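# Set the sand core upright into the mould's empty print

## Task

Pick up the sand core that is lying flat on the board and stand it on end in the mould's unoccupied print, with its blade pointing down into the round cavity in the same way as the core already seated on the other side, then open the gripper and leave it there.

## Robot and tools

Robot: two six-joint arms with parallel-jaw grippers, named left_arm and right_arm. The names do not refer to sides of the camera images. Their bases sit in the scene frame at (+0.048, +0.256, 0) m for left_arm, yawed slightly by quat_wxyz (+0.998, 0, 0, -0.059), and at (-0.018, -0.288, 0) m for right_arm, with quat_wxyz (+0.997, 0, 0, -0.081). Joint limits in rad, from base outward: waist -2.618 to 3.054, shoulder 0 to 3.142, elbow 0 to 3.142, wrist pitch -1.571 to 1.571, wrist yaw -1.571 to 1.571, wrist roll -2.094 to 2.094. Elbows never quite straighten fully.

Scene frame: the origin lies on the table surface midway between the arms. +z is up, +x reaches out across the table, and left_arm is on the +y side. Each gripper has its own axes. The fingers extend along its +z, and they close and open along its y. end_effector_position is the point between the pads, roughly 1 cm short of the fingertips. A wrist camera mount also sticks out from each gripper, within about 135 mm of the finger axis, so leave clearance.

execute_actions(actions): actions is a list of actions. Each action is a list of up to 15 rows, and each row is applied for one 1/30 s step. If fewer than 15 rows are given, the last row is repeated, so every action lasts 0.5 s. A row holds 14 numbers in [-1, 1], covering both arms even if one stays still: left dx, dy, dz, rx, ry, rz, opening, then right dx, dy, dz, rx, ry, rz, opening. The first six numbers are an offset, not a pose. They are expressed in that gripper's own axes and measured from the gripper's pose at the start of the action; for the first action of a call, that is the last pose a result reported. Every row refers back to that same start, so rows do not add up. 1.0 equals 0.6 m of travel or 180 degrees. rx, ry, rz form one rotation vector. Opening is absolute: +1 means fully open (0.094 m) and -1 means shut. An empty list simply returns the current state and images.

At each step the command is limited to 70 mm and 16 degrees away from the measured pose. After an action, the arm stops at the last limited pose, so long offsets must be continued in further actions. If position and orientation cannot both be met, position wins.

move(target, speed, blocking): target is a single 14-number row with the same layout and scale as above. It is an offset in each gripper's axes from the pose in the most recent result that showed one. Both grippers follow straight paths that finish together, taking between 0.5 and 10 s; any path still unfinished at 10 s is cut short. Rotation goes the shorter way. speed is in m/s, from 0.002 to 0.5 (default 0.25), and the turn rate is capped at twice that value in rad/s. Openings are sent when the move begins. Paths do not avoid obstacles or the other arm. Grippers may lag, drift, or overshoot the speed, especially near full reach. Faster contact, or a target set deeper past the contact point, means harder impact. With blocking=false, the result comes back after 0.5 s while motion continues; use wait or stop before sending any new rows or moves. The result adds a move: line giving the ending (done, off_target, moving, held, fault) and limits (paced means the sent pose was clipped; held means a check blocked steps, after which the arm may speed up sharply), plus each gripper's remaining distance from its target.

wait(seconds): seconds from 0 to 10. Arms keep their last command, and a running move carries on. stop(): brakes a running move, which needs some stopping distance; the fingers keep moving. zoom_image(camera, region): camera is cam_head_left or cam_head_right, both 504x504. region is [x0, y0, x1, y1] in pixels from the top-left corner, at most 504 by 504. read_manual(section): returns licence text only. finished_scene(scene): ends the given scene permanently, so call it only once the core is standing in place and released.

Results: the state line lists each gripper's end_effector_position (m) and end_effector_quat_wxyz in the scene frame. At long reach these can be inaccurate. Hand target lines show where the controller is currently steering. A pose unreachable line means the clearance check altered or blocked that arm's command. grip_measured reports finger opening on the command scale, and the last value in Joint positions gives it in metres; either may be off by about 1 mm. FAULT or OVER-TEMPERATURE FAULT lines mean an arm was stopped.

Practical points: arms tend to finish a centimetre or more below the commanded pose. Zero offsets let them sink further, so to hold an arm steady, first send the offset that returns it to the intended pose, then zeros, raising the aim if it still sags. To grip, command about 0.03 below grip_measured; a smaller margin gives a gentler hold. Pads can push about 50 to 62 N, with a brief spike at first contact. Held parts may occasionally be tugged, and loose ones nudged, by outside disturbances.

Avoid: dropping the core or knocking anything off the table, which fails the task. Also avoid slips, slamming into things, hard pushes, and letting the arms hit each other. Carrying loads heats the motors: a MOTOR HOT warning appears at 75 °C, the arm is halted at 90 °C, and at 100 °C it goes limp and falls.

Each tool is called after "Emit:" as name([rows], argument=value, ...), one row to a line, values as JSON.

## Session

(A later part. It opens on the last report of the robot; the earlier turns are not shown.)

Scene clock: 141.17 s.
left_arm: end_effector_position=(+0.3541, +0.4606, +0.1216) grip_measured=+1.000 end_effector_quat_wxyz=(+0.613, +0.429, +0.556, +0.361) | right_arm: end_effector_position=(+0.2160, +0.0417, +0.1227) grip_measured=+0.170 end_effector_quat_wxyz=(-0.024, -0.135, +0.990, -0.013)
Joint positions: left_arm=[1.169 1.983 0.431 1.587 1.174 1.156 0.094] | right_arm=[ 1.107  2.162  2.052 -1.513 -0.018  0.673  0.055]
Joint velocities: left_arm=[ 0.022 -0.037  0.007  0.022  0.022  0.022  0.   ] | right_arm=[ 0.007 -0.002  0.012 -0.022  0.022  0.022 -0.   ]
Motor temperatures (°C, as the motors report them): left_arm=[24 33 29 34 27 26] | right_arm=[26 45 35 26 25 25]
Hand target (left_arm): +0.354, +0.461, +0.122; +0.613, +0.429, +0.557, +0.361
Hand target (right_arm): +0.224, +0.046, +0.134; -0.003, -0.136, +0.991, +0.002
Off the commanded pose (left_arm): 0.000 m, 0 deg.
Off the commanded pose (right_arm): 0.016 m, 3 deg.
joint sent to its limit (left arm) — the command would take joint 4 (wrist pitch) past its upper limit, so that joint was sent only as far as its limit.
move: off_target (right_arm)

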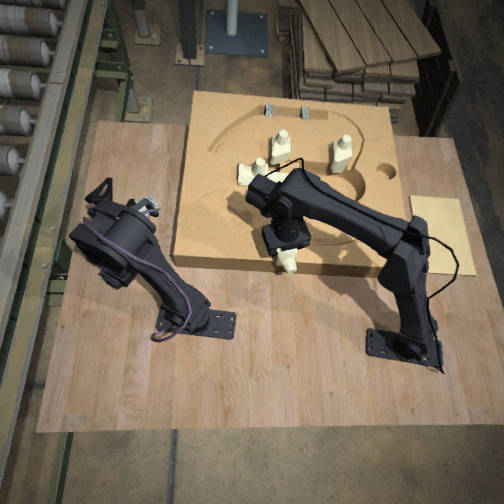

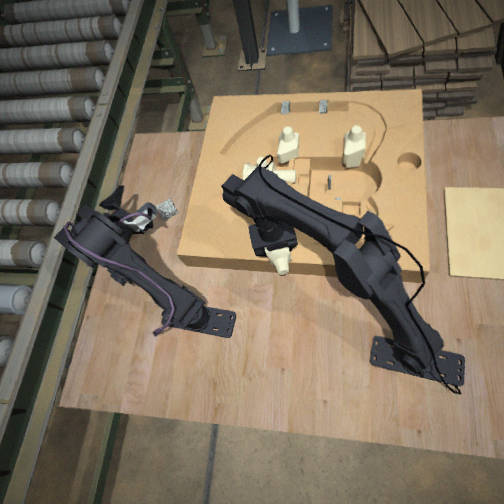

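Emit:
execute_actions([
  [[0,0,0,0,0,0,1,-0.012,0,-0.016,-0.007,-0.018,0,0.135],[0,0,0,0,0,0,1,-0.011,0,-0.015,-0.008,-0.02,0,0.135],[0,0,0,0,0,0,1,-0.010,0,-0.014,-0.009,-0.022,0,0.135],[0,0,0,0,0,0,1,-0.009,0,-0.013,-0.010,-0.024,0,0.135],[0,0,0,0,0,0,1,-0.008,0,-0.012,-0.011,-0.026,0,0.135],[0,0,0,0,0,0,1,-0.007,0,-0.011,-0.012,-0.028,0,0.135],[0,0,0,0,0,0,1,-0.006,0,-0.010,-0.012,-0.03,0,0.135],[0,0,0,0,0,0,1,-0.006,0,-0.009,-0.012,-0.03,0,0.135],[0,0,0,0,0,0,1,-0.006,0,-0.008,-0.012,-0.03,0,0.135],[0,0,0,0,0,0,1,-0.006,0,-0.007,-0.012,-0.03,0,0.135],[0,0,0,0,0,0,1,-0.006,0,-0.006,-0.012,-0.03,0,0.135]],
])

Emit:
wait(seconds=0.3)

Scene clock: 145.53 s.
left_arm: end_effector_position=(+0.3541, +0.4606, +0.1216) grip_measured=+1.000 end_effector_quat_wxyz=(+0.613, +0.429, +0.556, +0.361) | right_arm: end_effector_position=(+0.2163, +0.0404, +0.1213) grip_measured=+0.170 end_effector_quat_wxyz=(-0.003, -0.135, +0.991, +0.005)
Joint positions: left_arm=[1.169 1.983 0.431 1.587 1.174 1.156 0.094] | right_arm=[ 1.107  2.091  1.938 -1.414 -0.012  0.673  0.055]
Joint velocities: left_arm=[-0.002 -0.002  0.002 -0.007  0.051  0.007  0.   ] | right_arm=[-0.002 -0.017 -0.007 -0.007  0.022 -0.037 -0.001]
Motor temperatures (°C, as the motors report them): left_arm=[24 33 29 34 27 26] | right_arm=[26 46 35 26 25 25]
Hand target (left_arm): +0.354, +0.461, +0.122; +0.613, +0.429, +0.557, +0.361
Hand target (right_arm): +0.220, +0.043, +0.127; +0.019, -0.134, +0.991, +0.012
Off the commanded pose (left_arm): 0.000 m, 0 deg.
Off the commanded pose (right_arm): 0.006 m, 3 deg.
joint sent to its limit (left arm) — the command would take joint 4 (wrist pitch) past its upper limit, so that joint was sent only as far as its limit.

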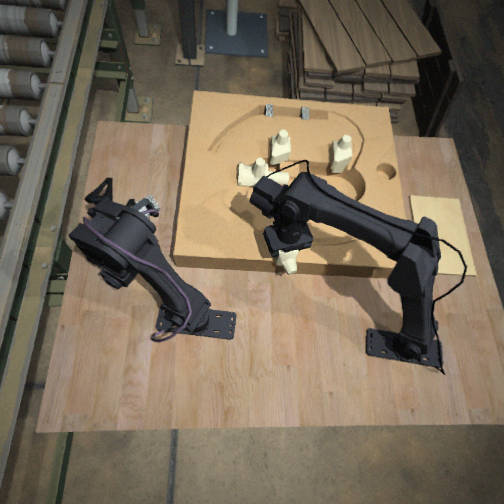

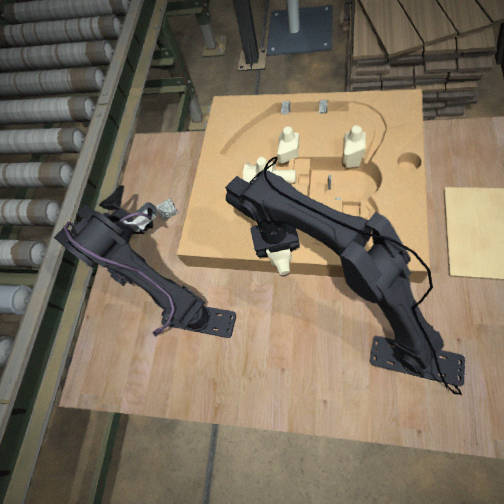

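Scene clock: 145.83 s.
left_arm: end_effector_position=(+0.3541, +0.4606, +0.1216) grip_measured=+1.000 end_effector_quat_wxyz=(+0.613, +0.429, +0.556, +0.361) | right_arm: end_effector_position=(+0.2163, +0.0404, +0.1214) grip_measured=+0.170 end_effector_quat_wxyz=(-0.003, -0.135, +0.991, +0.006)
Joint positions: left_arm=[1.169 1.983 0.431 1.587 1.174 1.156 0.094] | right_arm=[ 1.107  2.09   1.937 -1.413 -0.012  0.673  0.055]
Joint velocities: left_arm=[-0.012  0.007 -0.002 -0.066 -0.051 -0.022  0.   ] | right_arm=[ 0.002  0.007 -0.017  0.11  -0.022 -0.095  0.   ]
Motor temperatures (°C, as the motors report them): left_arm=[24 33 29 34 27 26] | right_arm=[26 46 35 26 25 25]
Hand target (left_arm): +0.354, +0.461, +0.122; +0.613, +0.429, +0.557, +0.361
Hand target (right_arm): +0.220, +0.043, +0.127; +0.019, -0.134, +0.991, +0.012
Off the commanded pose (left_arm): 0.000 m, 0 deg.
Off the commanded pose (right_arm): 0.006 m, 3 deg.
wait: 0.30 s; at rest by 0.17 s

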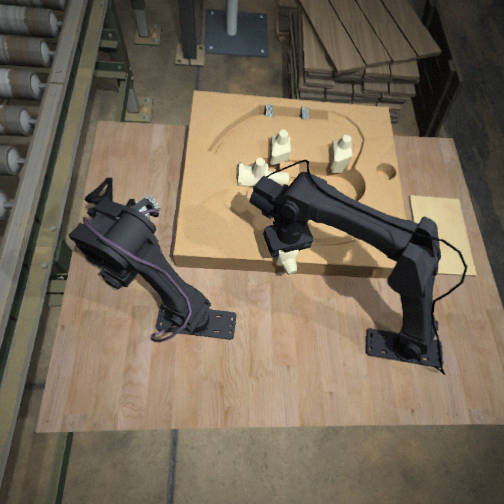

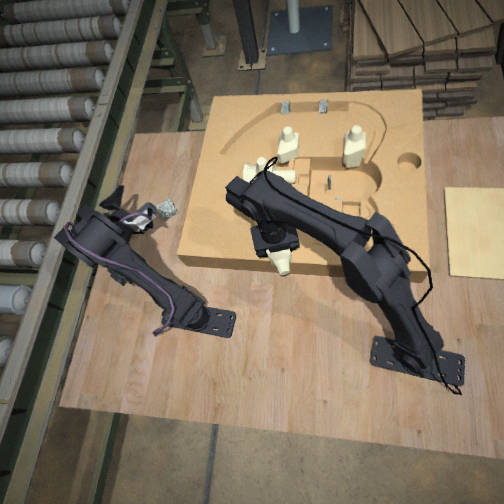

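Emit:
execute_actions(actions=[])

Scene clock: 151.13 s.
left_arm: end_effector_position=(+0.3541, +0.4606, +0.1216) grip_measured=+1.000 end_effector_quat_wxyz=(+0.613, +0.429, +0.556, +0.361) | right_arm: end_effector_position=(+0.2163, +0.0404, +0.1214) grip_measured=+0.170 end_effector_quat_wxyz=(-0.003, -0.135, +0.991, +0.006)
Joint positions: left_arm=[1.169 1.983 0.431 1.587 1.174 1.156 0.094] | right_arm=[ 1.107  2.09   1.937 -1.413 -0.012  0.673  0.055]
Joint velocities: left_arm=[-0.002  0.012 -0.022 -0.007  0.022 -0.007  0.   ] | right_arm=[-0.007  0.017 -0.002  0.081 -0.037  0.037 -0.   ]
Motor temperatures (°C, as the motors report them): left_arm=[24 33 29 34 27 26] | right_arm=[26 47 34 26 25 25]
Hand target (left_arm): +0.354, +0.461, +0.122; +0.613, +0.429, +0.557, +0.361
Hand target (right_arm): +0.220, +0.043, +0.127; +0.019, -0.134, +0.991, +0.012
Off the commanded pose (left_arm): 0.000 m, 0 deg.
Off the commanded pose (right_arm): 0.006 m, 3 deg.

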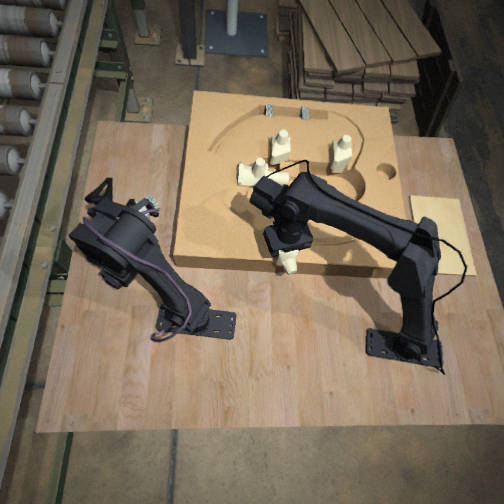

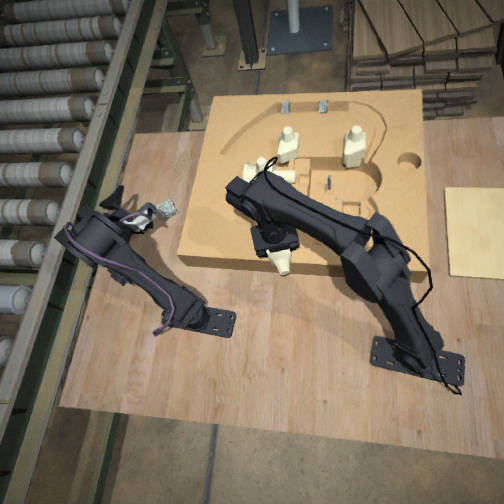

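Emit:
execute_actions([
  [[0,0,0,0,0,0,1, 0,0,0,0,0,0,0.16],[0,0,0,0,0,0,1, 0,0,0,0,0,0,0.18],[0,0,0,0,0,0,1, 0,0,0,0,0,0,0.2],[0,0,0,0,0,0,1, 0,0,0,0,0,0,0.23],[0,0,0,0,0,0,1, 0,0,0,0,0,0,0.27],[0,0,0,0,0,0,1, 0,0,0,0,0,0,0.32],[0,0,0,0,0,0,1, 0,0,0,0,0,0,0.38],[0,0,0,0,0,0,1, 0,0,0,0,0,0,0.45],[0,0,0,0,0,0,1, 0,0,0,0,0,0,0.55],[0,0,0,0,0,0,1, 0,0,0,0,0,0,0.65],[0,0,0,0,0,0,1, 0,0,0,0,0,0,0.75],[0,0,0,0,0,0,1, 0,0,0,0,0,0,0.85],[0,0,0,0,0,0,1, 0,0,0,0,0,0,0.95],[0,0,0,0,0,0,1, 0,0,0,0,0,0,1],[0,0,0,0,0,0,1, 0,0,0,0,0,0,1]],
])

Emit:
move(target=[0,0,0,0,0,0,1, 0,0,-0.15,0,0,0,1], speed=0.12)

Scene clock: 153.77 s.
left_arm: end_effector_position=(+0.3541, +0.4606, +0.1216) grip_measured=+1.000 end_effector_quat_wxyz=(+0.613, +0.429, +0.556, +0.361) | right_arm: end_effector_position=(+0.2163, +0.0404, +0.1214) grip_measured=+1.000 end_effector_quat_wxyz=(-0.003, -0.135, +0.991, +0.006)
Joint positions: left_arm=[1.169 1.983 0.431 1.587 1.174 1.156 0.094] | right_arm=[ 1.107  2.09   1.937 -1.413 -0.012  0.673  0.094]
Joint velocities: left_arm=[ 0.027 -0.007 -0.002 -0.037 -0.037 -0.081  0.   ] | right_arm=[ 0.002 -0.007 -0.002  0.051 -0.007  0.081  0.   ]
Motor temperatures (°C, as the motors report them): left_arm=[24 33 29 34 27 26] | right_arm=[26 47 34 26 25 25]
Hand target (left_arm): +0.354, +0.461, +0.122; +0.613, +0.429, +0.557, +0.361
Hand target (right_arm): +0.216, +0.040, +0.121; -0.003, -0.135, +0.991, +0.006
Off the commanded pose (left_arm): 0.000 m, 0 deg.
Off the commanded pose (right_arm): 0.000 m, 0 deg.
joint sent to its limit (left arm) — the command would take joint 4 (wrist pitch) past its upper limit, so that joint was sent only as far as its limit.

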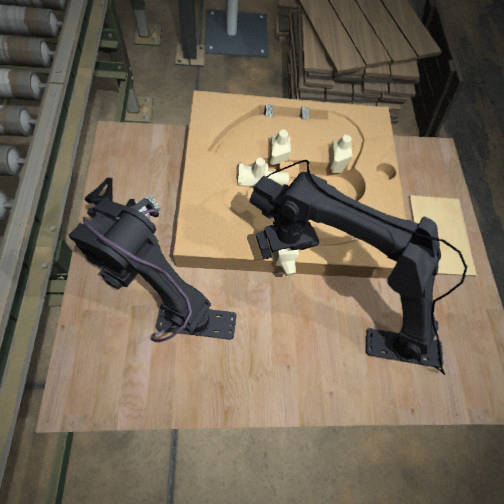

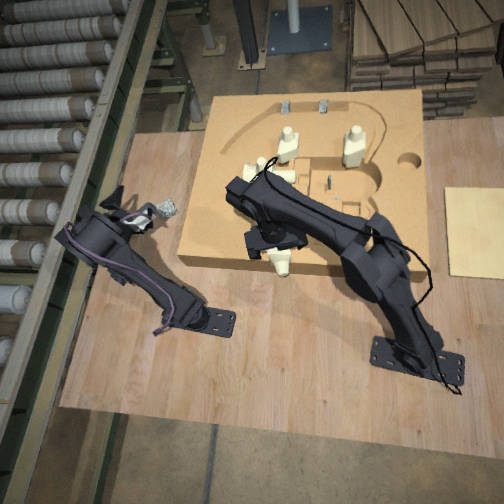

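Scene clock: 154.90 s.
left_arm: end_effector_position=(+0.3541, +0.4606, +0.1216) grip_measured=+1.000 end_effector_quat_wxyz=(+0.613, +0.429, +0.556, +0.361) | right_arm: end_effector_position=(+0.2166, +0.0410, +0.2019) grip_measured=+1.000 end_effector_quat_wxyz=(+0.047, -0.135, +0.988, +0.058)
Joint positions: left_arm=[1.169 1.983 0.431 1.587 1.174 1.156 0.094] | right_arm=[ 1.107  2.008  2.132 -1.547 -0.012  0.673  0.094]
Joint velocities: left_arm=[-0.007 -0.012 -0.002 -0.051 -0.051 -0.051  0.   ] | right_arm=[-0.012  0.007  0.002 -0.037 -0.051  0.022  0.   ]
Motor temperatures (°C, as the motors report them): left_arm=[24 33 29 34 27 26] | right_arm=[26 47 34 26 25 25]
Hand target (left_arm): +0.354, +0.461, +0.122; +0.613, +0.429, +0.557, +0.361
Hand target (right_arm): +0.218, +0.039, +0.211; +0.053, -0.133, +0.988, +0.064
Off the commanded pose (left_arm): 0.000 m, 0 deg.
Off the commanded pose (right_arm): 0.010 m, 8 deg.
joint sent to its limit (left arm) — the command would take joint 4 (wrist pitch) past its upper limit, so that joint was sent only as far as its limit.
joint sent to its limit (right arm) — the command would take joint 4 (wrist pitch) past its lower limit, so that joint was sent only as far as its limit.
move: off_target (right_arm)

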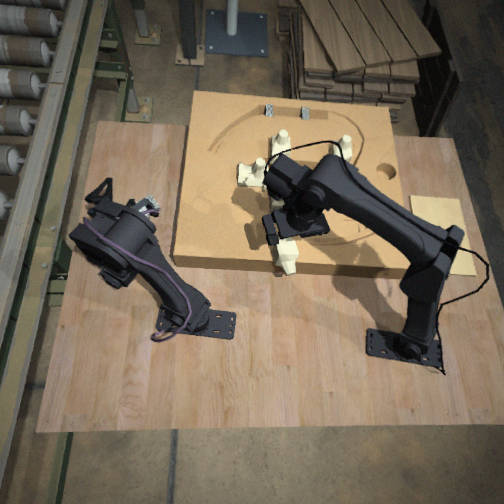

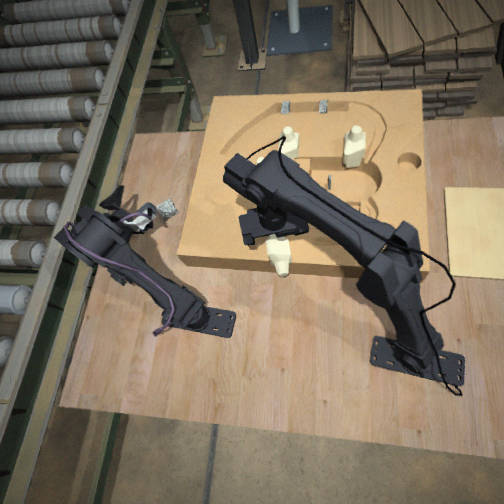

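Emit:
zoom_image(camera="cam_head_right", region=[230, 200, 330, 300])

Emit:
zoom_image(camera="cam_head_left", region=[240, 200, 340, 300])

Region (230, 200, 330, 300) of cam_head_right's 504x504 image, scaled by 5.040, with more detail than that image has.

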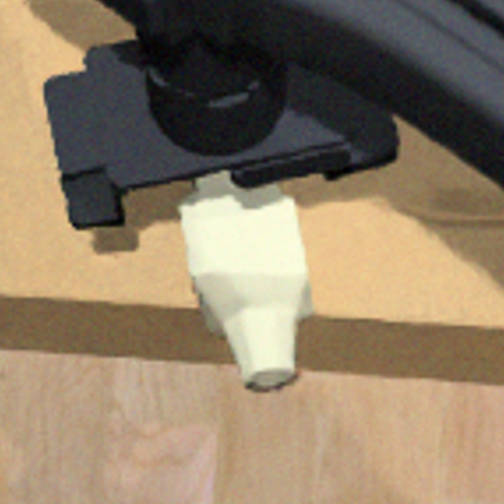

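Region (240, 200, 340, 300) of cam_head_left's 504x504 image, scaled by 5.040, with more detail than that image has.

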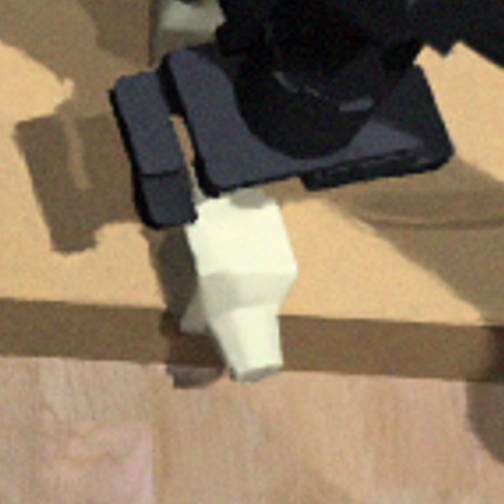

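Emit:
move(target=[0,0,0,0,0,0,1, 0.139,0.0003,-0.0118,0.0248,-0.4648,-0.0256,1], speed=0.3)

Scene clock: 174.57 s.
left_arm: end_effector_position=(+0.3541, +0.4606, +0.1216) grip_measured=+1.000 end_effector_quat_wxyz=(+0.613, +0.429, +0.556, +0.361) | right_arm: end_effector_position=(+0.1330, +0.0195, +0.2093) grip_measured=+1.000 end_effector_quat_wxyz=(+0.688, -0.081, +0.712, +0.110)
Joint positions: left_arm=[1.169 1.983 0.431 1.587 1.174 1.156 0.094] | right_arm=[1.81  1.469 0.558 0.767 1.374 0.187 0.094]
Joint velocities: left_arm=[-0.007 -0.012  0.022 -0.007  0.051  0.007  0.   ] | right_arm=[ 0.012  0.007 -0.027  0.125  0.037 -0.066  0.   ]
Motor temperatures (°C, as the motors report them): left_arm=[24 33 29 35 27 26] | right_arm=[26 45 34 27 25 25]
Hand target (left_arm): +0.354, +0.461, +0.122; +0.613, +0.429, +0.557, +0.361
Hand target (right_arm): +0.133, +0.017, +0.203; +0.690, -0.088, +0.712, +0.101
Off the commanded pose (left_arm): 0.000 m, 0 deg.
Off the commanded pose (right_arm): 0.010 m, 3 deg.
joint sent to its limit (left arm) — the command would take joint 4 (wrist pitch) past its upper limit, so that joint was sent only as far as its limit.
move: off_target (right_arm)

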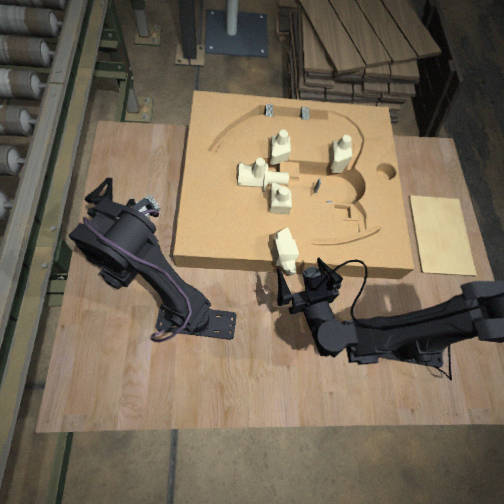

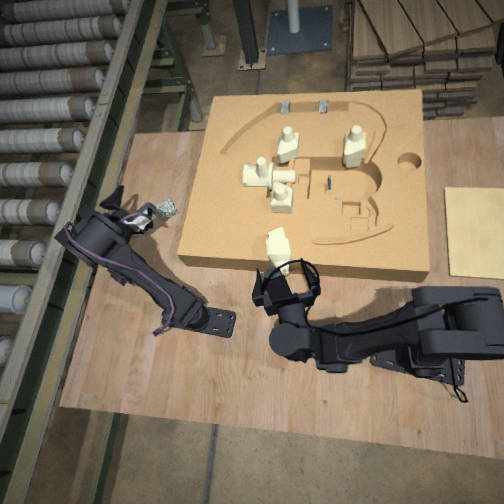

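Emit:
zoom_image(camera="cam_head_left", region=[240, 210, 360, 330])

Emit:
zoom_image(camera="cam_head_right", region=[225, 210, 345, 330])

Region (240, 210, 360, 330) of cam_head_left's 504x504 image, scaled by 4.200, with more detail than that image has.

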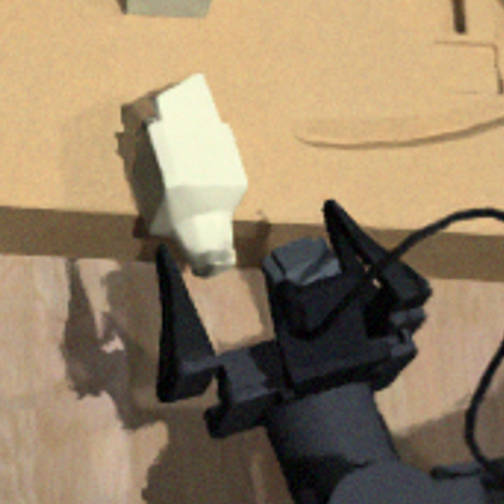

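Region (225, 210, 345, 330) of cam_head_right's 504x504 image, scaled by 4.200, with more detail than that image has.

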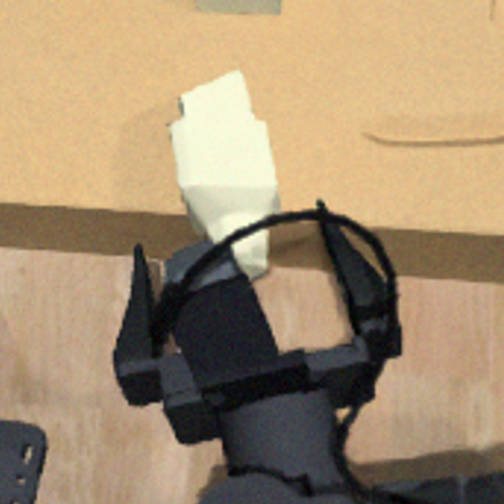

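Emit:
move(target=[0,0,0,0,0,0,1, 0.046,-0.0089,0.091,-0.0007,-0.0086,-0.0144,1], speed=0.1)

Scene clock: 191.93 s.
left_arm: end_effector_position=(+0.3541, +0.4606, +0.1216) grip_measured=+1.000 end_effector_quat_wxyz=(+0.613, +0.429, +0.556, +0.361) | right_arm: end_effector_position=(+0.1849, +0.0332, +0.1877) grip_measured=+1.000 end_effector_quat_wxyz=(+0.703, -0.087, +0.699, +0.103)
Joint positions: left_arm=[1.169 1.983 0.431 1.587 1.174 1.156 0.094] | right_arm=[ 1.618  1.674  0.539  1.159  1.185 -0.     0.094]
Joint velocities: left_arm=[-0.022  0.012 -0.002  0.007 -0.022  0.007  0.   ] | right_arm=[ 0.007  0.012 -0.002 -0.007  0.007 -0.022  0.   ]
Motor temperatures (°C, as the motors report them): left_arm=[24 34 29 35 27 26] | right_arm=[26 40 33 28 25 25]
Hand target (left_arm): +0.354, +0.461, +0.122; +0.613, +0.429, +0.557, +0.361
Hand target (right_arm): +0.186, +0.030, +0.180; +0.702, -0.097, +0.699, +0.096
Off the commanded pose (left_arm): 0.000 m, 0 deg.
Off the commanded pose (right_arm): 0.008 m, 1 deg.
joint sent to its limit (left arm) — the command would take joint 4 (wrist pitch) past its upper limit, so that joint was sent only as far as its limit.
move: done

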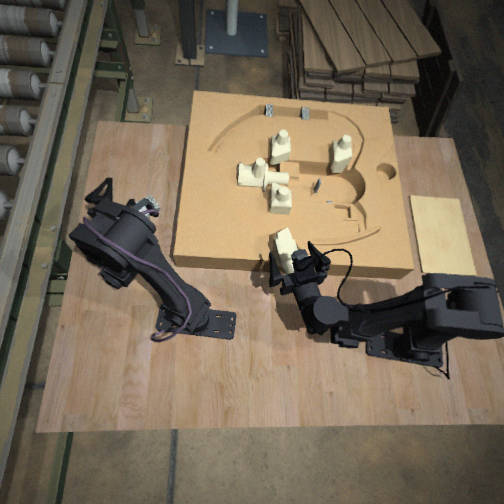

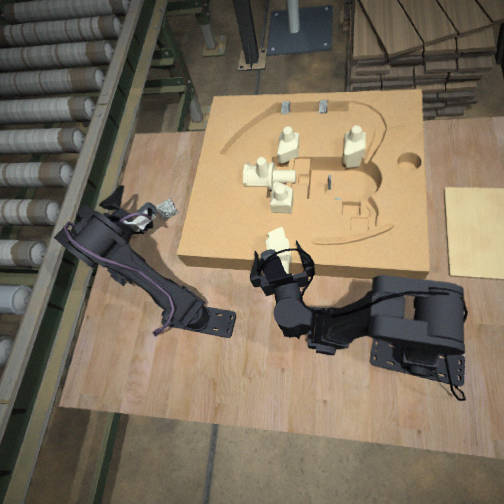

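Emit:
move(target=[0,0,0,0,0,0,1, 0.121,-0.0083,-0.0007,-0.0012,0.0025,-0.0069,1], speed=0.06)

Scene clock: 196.70 s.
left_arm: end_effector_position=(+0.3541, +0.4606, +0.1216) grip_measured=+1.000 end_effector_quat_wxyz=(+0.613, +0.429, +0.556, +0.361) | right_arm: end_effector_position=(+0.1849, +0.0340, +0.1212) grip_measured=+1.000 end_effector_quat_wxyz=(+0.702, -0.086, +0.699, +0.105)
Joint positions: left_arm=[1.169 1.983 0.431 1.587 1.174 1.156 0.094] | right_arm=[1.618 2.001 0.494 1.531 1.184 0.005 0.094]
Joint velocities: left_arm=[ 0.002 -0.007  0.002  0.037 -0.066 -0.007  0.   ] | right_arm=[-0.022 -0.012  0.012  0.022 -0.022  0.022  0.   ]
Motor temperatures (°C, as the motors report them): left_arm=[24 34 29 35 27 26] | right_arm=[26 40 32 29 25 25]
Hand target (left_arm): +0.354, +0.461, +0.122; +0.613, +0.429, +0.557, +0.361
Hand target (right_arm): +0.186, +0.029, +0.114; +0.701, -0.096, +0.700, +0.096
Off the commanded pose (left_arm): 0.000 m, 0 deg.
Off the commanded pose (right_arm): 0.007 m, 2 deg.
joint sent to its limit (left arm) — the command would take joint 4 (wrist pitch) past its upper limit, so that joint was sent only as far as its limit.
move: done

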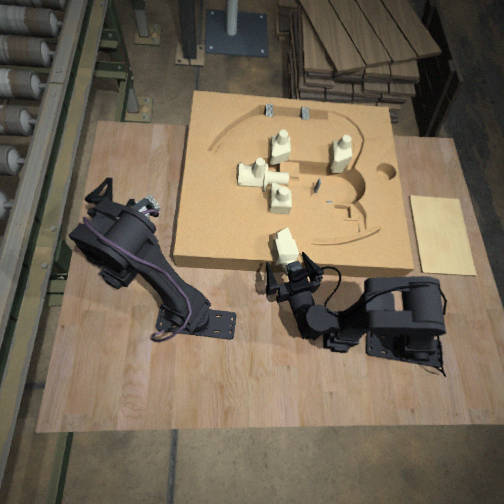

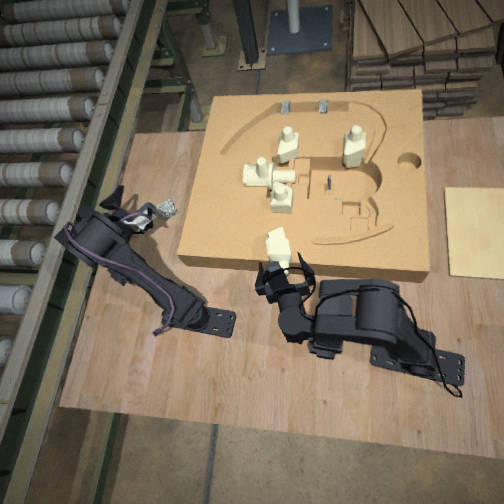

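Emit:
zoom_image(camera="cam_head_left", region=[240, 210, 360, 330])

Emit:
zoom_image(camera="cam_head_right", region=[225, 210, 345, 330])

Region (240, 210, 360, 330) of cam_head_left's 504x504 image, scaled by 4.200, with more detail than that image has.

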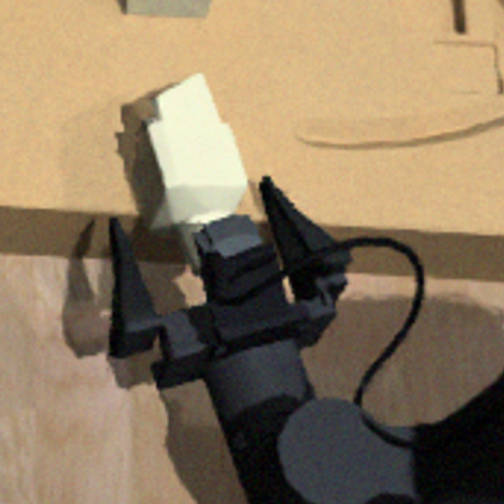

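Region (225, 210, 345, 330) of cam_head_right's 504x504 image, scaled by 4.200, with more detail than that image has.

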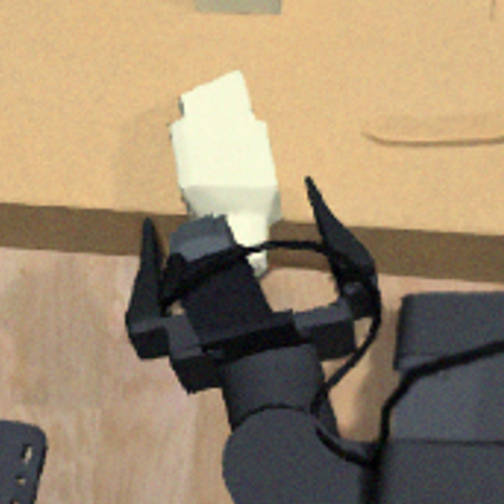

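Emit:
move(target=[0,0,0,0,0,0,1, 0.02,-0.008,0.021,-0.0012,0.0,-0.008,1], speed=0.03)

Emit:
zoom_image(camera="cam_head_left", region=[240, 210, 360, 330])

Emit:
zoom_image(camera="cam_head_right", region=[225, 210, 345, 330])

Scene clock: 205.27 s.
left_arm: end_effector_position=(+0.3541, +0.4606, +0.1216) grip_measured=+1.000 end_effector_quat_wxyz=(+0.613, +0.429, +0.556, +0.361) | right_arm: end_effector_position=(+0.1962, +0.0322, +0.1118) grip_measured=+1.000 end_effector_quat_wxyz=(+0.703, -0.093, +0.699, +0.098)
Joint positions: left_arm=[1.169 1.983 0.431 1.587 1.174 1.156 0.094] | right_arm=[ 1.577  2.046  0.494  1.569  1.143 -0.008  0.094]
Joint velocities: left_arm=[-0.012 -0.002  0.007  0.007  0.007 -0.037  0.   ] | right_arm=[-0.017  0.002 -0.002  0.037  0.007 -0.022  0.   ]
Motor temperatures (°C, as the motors report them): left_arm=[24 34 29 35 27 26] | right_arm=[26 40 32 29 25 25]
Hand target (left_arm): +0.354, +0.461, +0.122; +0.613, +0.429, +0.557, +0.361
Hand target (right_arm): +0.199, +0.033, +0.109; +0.703, -0.096, +0.698, +0.097
Off the commanded pose (left_arm): 0.000 m, 0 deg.
Off the commanded pose (right_arm): 0.004 m, 0 deg.
joint sent to its limit (left arm) — the command would take joint 4 (wrist pitch) past its upper limit, so that joint was sent only as far as its limit.
joint sent to its limit (right arm) — the command would take joint 4 (wrist pitch) past its upper limit, so that joint was sent only as far as its limit.
move: done

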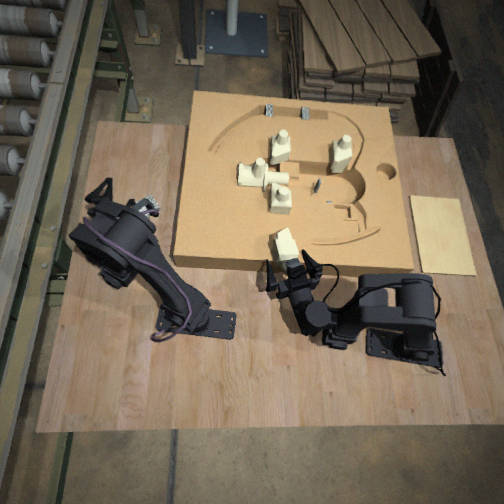

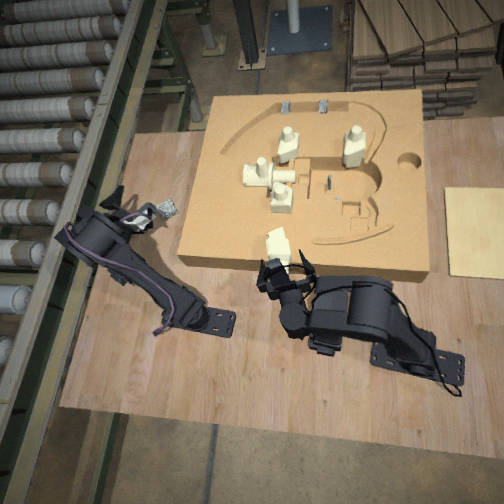

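Region (240, 210, 360, 330) of cam_head_left's 504x504 image, scaled by 4.200, with more detail than that image has.

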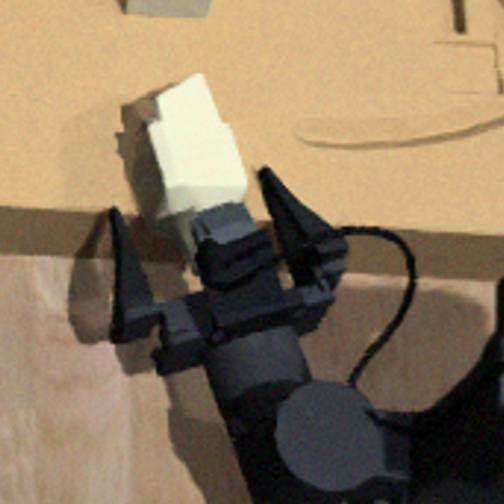

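Region (225, 210, 345, 330) of cam_head_right's 504x504 image, scaled by 4.200, with more detail than that image has.

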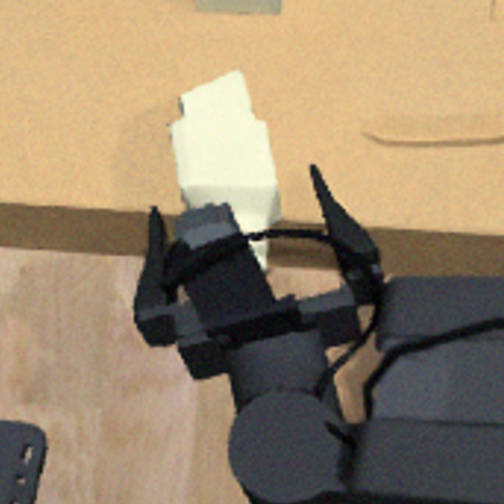

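Emit:
move(target=[0,0,0,0,0,0,1, -0.002,0.0,0.024,0,0,0,1], speed=0.03)

Emit:
zoom_image(camera="cam_head_left", region=[240, 210, 360, 330])

Emit:
zoom_image(camera="cam_head_right", region=[225, 210, 345, 330])

Scene clock: 209.27 s.
left_arm: end_effector_position=(+0.3541, +0.4606, +0.1216) grip_measured=+1.000 end_effector_quat_wxyz=(+0.613, +0.429, +0.556, +0.361) | right_arm: end_effector_position=(+0.2036, +0.0316, +0.1139) grip_measured=+1.000 end_effector_quat_wxyz=(+0.705, -0.098, +0.696, +0.095)
Joint positions: left_arm=[1.169 1.983 0.431 1.587 1.174 1.156 0.094] | right_arm=[ 1.549  2.046  0.494  1.582  1.111 -0.033  0.094]
Joint velocities: left_arm=[ 0.002 -0.007 -0.002 -0.051  0.007 -0.051  0.   ] | right_arm=[-0.007  0.007 -0.002  0.007 -0.037 -0.007  0.   ]
Motor temperatures (°C, as the motors report them): left_arm=[24 34 29 35 27 26] | right_arm=[26 40 32 30 25 25]
Hand target (left_arm): +0.354, +0.461, +0.122; +0.613, +0.429, +0.557, +0.361
Hand target (right_arm): +0.210, +0.036, +0.113; +0.704, -0.093, +0.698, +0.098
Off the commanded pose (left_arm): 0.000 m, 0 deg.
Off the commanded pose (right_arm): 0.008 m, 1 deg.
joint sent to its limit (left arm) — the command would take joint 4 (wrist pitch) past its upper limit, so that joint was sent only as far as its limit.
move: done

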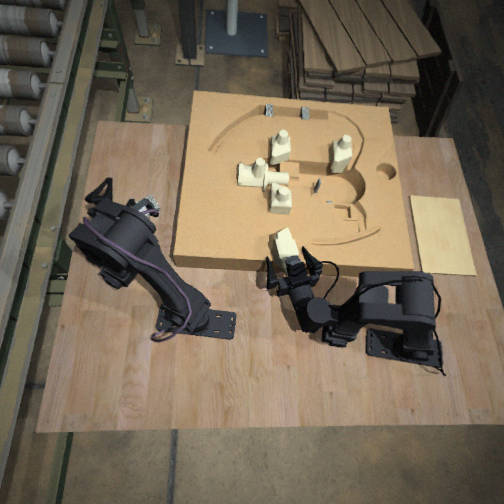

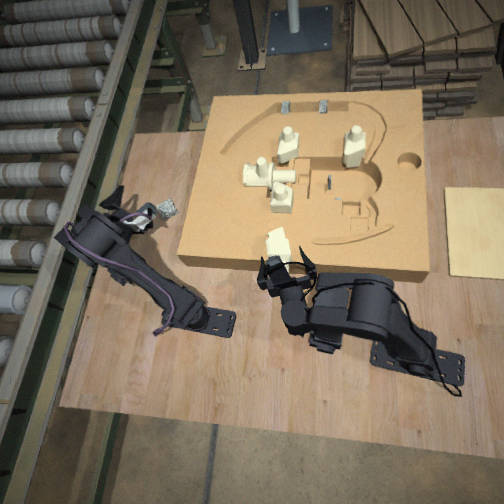

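Region (240, 210, 360, 330) of cam_head_left's 504x504 image, scaled by 4.200, with more detail than that image has.

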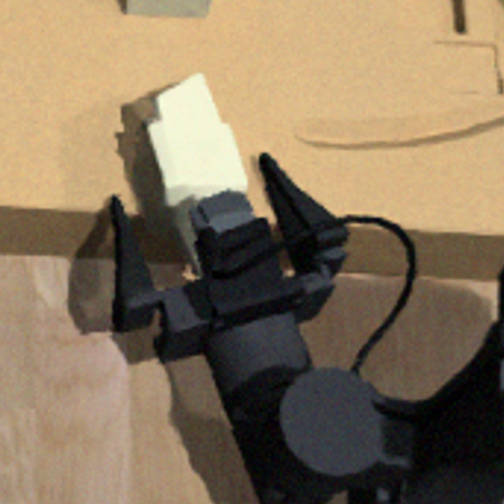

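Region (225, 210, 345, 330) of cam_head_right's 504x504 image, scaled by 4.200, with more detail than that image has.

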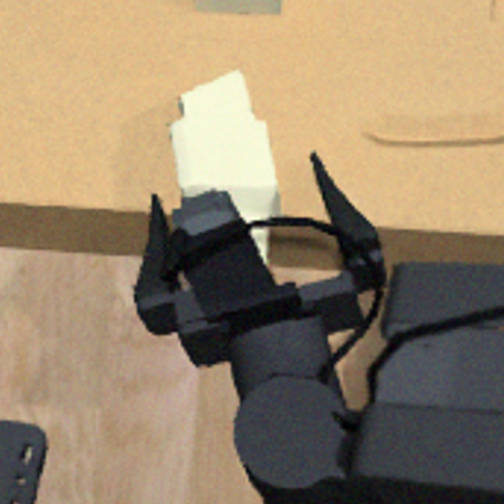

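Emit:
execute_actions([
  [[0,0,0,0,0,0,1, 0,0.004,0.006,0,0,0,1],[0,0,0,0,0,0,1, 0,0.006,0.009,0,0,0,1],[0,0,0,0,0,0,1, 0,0.008,0.012,0,0,0,1],[0,0,0,0,0,0,1, 0,0.01,0.015,0,0,0,1],[0,0,0,0,0,0,1, 0,0.012,0.017,0,0,0,1],[0,0,0,0,0,0,1, 0,0.014,0.019,0,0,0,1],[0,0,0,0,0,0,1, 0,0.015,0.02,0,0,0,1]],
])

Emit:
zoom_image(camera="cam_head_left", region=[240, 210, 360, 330])

Emit:
zoom_image(camera="cam_head_right", region=[225, 210, 345, 330])

Scene clock: 211.53 s.
left_arm: end_effector_position=(+0.3541, +0.4606, +0.1216) grip_measured=+1.000 end_effector_quat_wxyz=(+0.613, +0.429, +0.556, +0.361) | right_arm: end_effector_position=(+0.2091, +0.0364, +0.1176) grip_measured=+1.000 end_effector_quat_wxyz=(+0.708, -0.093, +0.693, +0.097)
Joint positions: left_arm=[1.169 1.983 0.431 1.587 1.174 1.156 0.094] | right_arm=[ 1.534  2.051  0.522  1.576  1.102 -0.04   0.094]
Joint velocities: left_arm=[ 0.012  0.007 -0.007  0.037 -0.022 -0.037  0.   ] | right_arm=[-0.032 -0.007 -0.002  0.051 -0.022 -0.007  0.   ]
Motor temperatures (°C, as the motors report them): left_arm=[24 34 29 35 27 26] | right_arm=[26 40 32 29 25 25]
Hand target (left_arm): +0.354, +0.461, +0.122; +0.613, +0.429, +0.557, +0.361
Hand target (right_arm): +0.212, +0.043, +0.114; +0.706, -0.098, +0.695, +0.095
Off the commanded pose (left_arm): 0.000 m, 0 deg.
Off the commanded pose (right_arm): 0.009 m, 1 deg.
joint sent to its limit (left arm) — the command would take joint 4 (wrist pitch) past its upper limit, so that joint was sent only as far as its limit.

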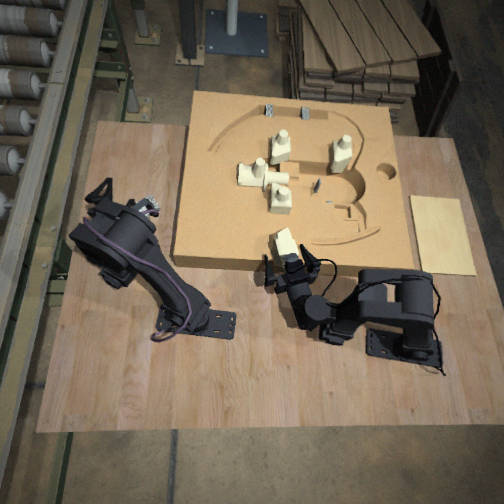

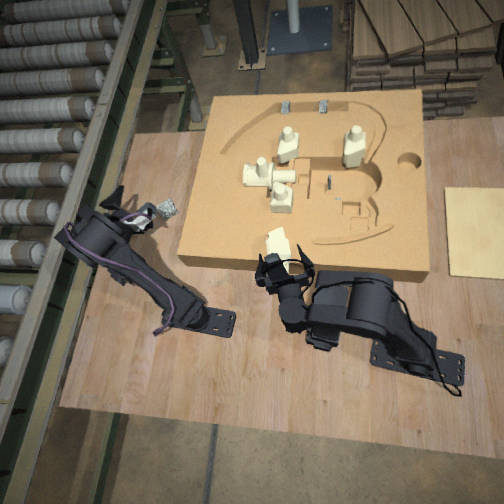

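Region (240, 210, 360, 330) of cam_head_left's 504x504 image, scaled by 4.200, with more detail than that image has.

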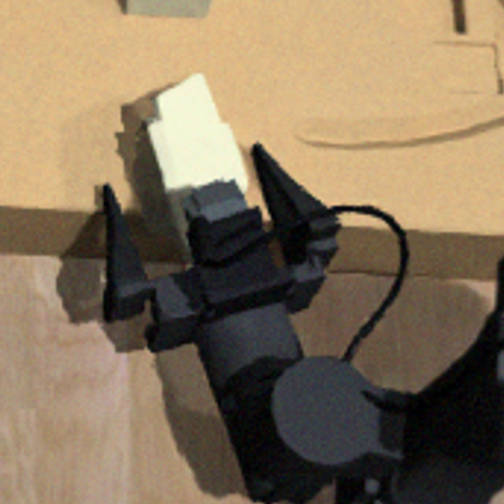

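Region (225, 210, 345, 330) of cam_head_right's 504x504 image, scaled by 4.200, with more detail than that image has.

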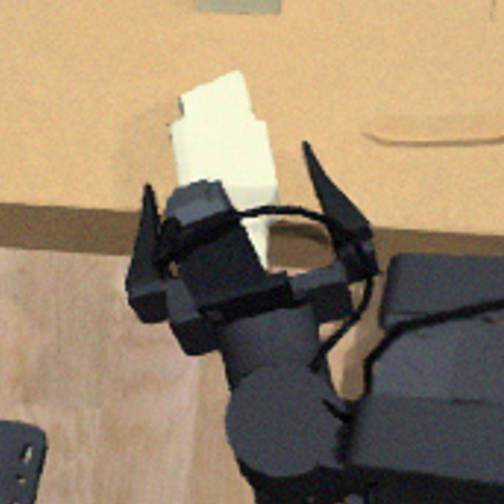

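Emit:
execute_actions([
  [[0,0,0,0,0,0,1, 0.003,0.0,0.0,0,0.002,0,1],[0,0,0,0,0,0,1, 0.006,0,0,0,0.004,0,1],[0,0,0,0,0,0,1, 0.009,0,0,0,0.006,0,1],[0,0,0,0,0,0,1, 0.012,0,0,0,0.007,0,1],[0,0,0,0,0,0,1, 0.014,0,0,0,0.007,0,1],[0,0,0,0,0,0,1, 0.016,0,0,0,0.007,0,1]],
])

Scene clock: 213.67 s.
left_arm: end_effector_position=(+0.3541, +0.4606, +0.1216) grip_measured=+1.000 end_effector_quat_wxyz=(+0.613, +0.429, +0.556, +0.361) | right_arm: end_effector_position=(+0.2091, +0.0363, +0.1176) grip_measured=+1.000 end_effector_quat_wxyz=(+0.708, -0.091, +0.694, +0.098)
Joint positions: left_arm=[1.169 1.983 0.431 1.587 1.174 1.156 0.094] | right_arm=[ 1.534  2.051  0.522  1.576  1.103 -0.034  0.094]
Joint velocities: left_arm=[-0.012 -0.007 -0.007 -0.007 -0.037  0.037  0.   ] | right_arm=[-0.022  0.022  0.007 -0.007  0.037 -0.007  0.   ]
Motor temperatures (°C, as the motors report them): left_arm=[24 34 29 35 27 26] | right_arm=[26 40 32 29 25 25]
Hand target (left_arm): +0.354, +0.461, +0.122; +0.613, +0.429, +0.557, +0.361
Hand target (right_arm): +0.209, +0.036, +0.108; +0.701, -0.094, +0.700, +0.095
Off the commanded pose (left_arm): 0.000 m, 0 deg.
Off the commanded pose (right_arm): 0.010 m, 1 deg.
joint sent to its limit (left arm) — the command would take joint 4 (wrist pitch) past its upper limit, so that joint was sent only as far as its limit.

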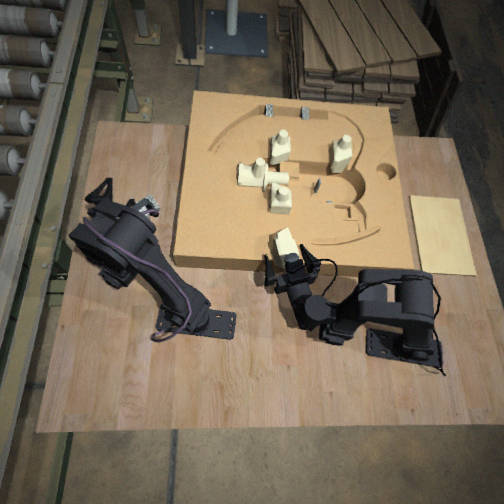

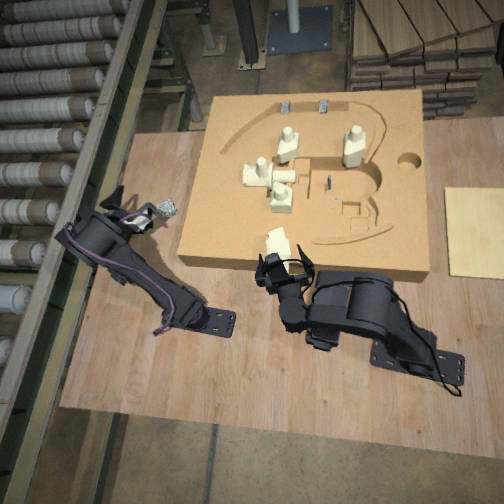

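Emit:
execute_actions([
  [[0,0,0,0,0,0,1, -0.002,0,0,0,0,0,0.95],[0,0,0,0,0,0,1, -0.002,0,0,0,0,0,0.9],[0,0,0,0,0,0,1, -0.002,0,0,0,0,0,0.85],[0,0,0,0,0,0,1, -0.002,0,0,0,0,0,0.8],[0,0,0,0,0,0,1, -0.002,0,0,0,0,0,0.75],[0,0,0,0,0,0,1, -0.002,0,0,0,0,0,0.7],[0,0,0,0,0,0,1, -0.002,0,0,0,0,0,0.65],[0,0,0,0,0,0,1, -0.002,0,0,0,0,0,0.6],[0,0,0,0,0,0,1, -0.002,0,0,0,0,0,0.55],[0,0,0,0,0,0,1, -0.002,0,0,0,0,0,0.5],[0,0,0,0,0,0,1, -0.002,0,0,0,0,0,0.46],[0,0,0,0,0,0,1, -0.002,0,0,0,0,0,0.42],[0,0,0,0,0,0,1, -0.002,0,0,0,0,0,0.39],[0,0,0,0,0,0,1, -0.002,0,0,0,0,0,0.36],[0,0,0,0,0,0,1, -0.002,0,0,0,0,0,0.34]],
])

Emit:
zoom_image(camera="cam_head_left", region=[240, 210, 360, 330])

Emit:
zoom_image(camera="cam_head_right", region=[225, 210, 345, 330])

Scene clock: 217.37 s.
left_arm: end_effector_position=(+0.3541, +0.4606, +0.1216) grip_measured=+1.000 end_effector_quat_wxyz=(+0.613, +0.429, +0.556, +0.361) | right_arm: end_effector_position=(+0.2091, +0.0363, +0.1177) grip_measured=+0.353 end_effector_quat_wxyz=(+0.708, -0.091, +0.693, +0.098)
Joint positions: left_arm=[1.169 1.983 0.431 1.587 1.174 1.156 0.094] | right_arm=[ 1.534  2.051  0.522  1.577  1.103 -0.036  0.064]
Joint velocities: left_arm=[-0.002 -0.032 -0.007 -0.037  0.037 -0.007  0.   ] | right_arm=[-0.012 -0.037 -0.022 -0.007  0.022  0.051 -0.023]
Motor temperatures (°C, as the motors report them): left_arm=[24 34 29 35 27 26] | right_arm=[26 40 32 29 25 25]
Hand target (left_arm): +0.354, +0.461, +0.122; +0.613, +0.429, +0.557, +0.361
Hand target (right_arm): +0.209, +0.036, +0.119; +0.708, -0.091, +0.694, +0.098
Off the commanded pose (left_arm): 0.000 m, 0 deg.
Off the commanded pose (right_arm): 0.001 m, 0 deg.
joint sent to its limit (left arm) — the command would take joint 4 (wrist pitch) past its upper limit, so that joint was sent only as far as its limit.

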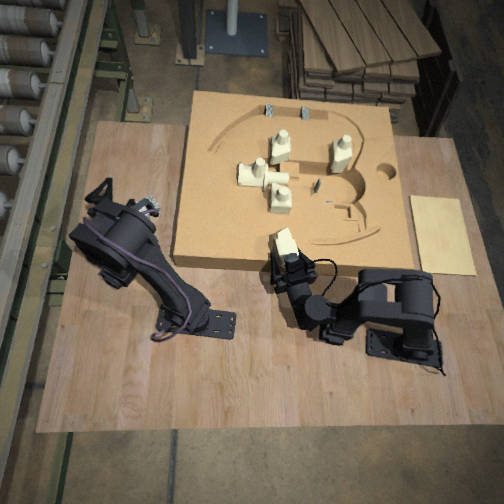

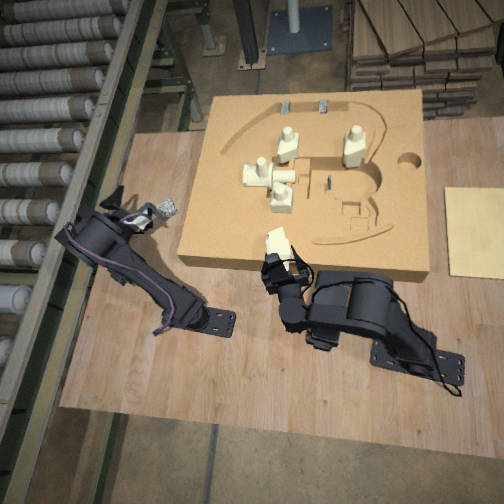

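Region (240, 210, 360, 330) of cam_head_left's 504x504 image, scaled by 4.200, with more detail than that image has.

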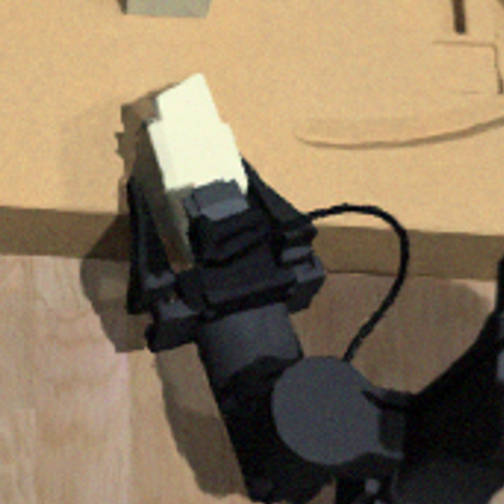

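Region (225, 210, 345, 330) of cam_head_right's 504x504 image, scaled by 4.200, with more detail than that image has.

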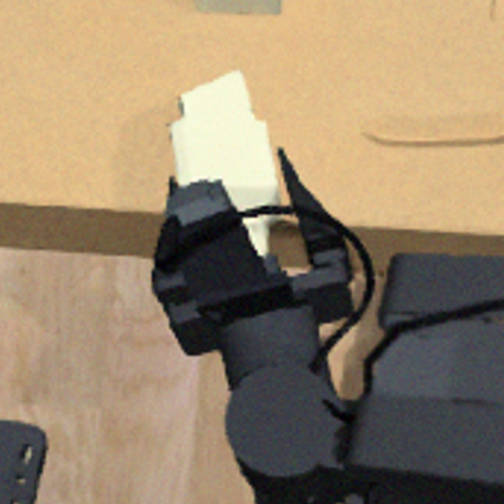

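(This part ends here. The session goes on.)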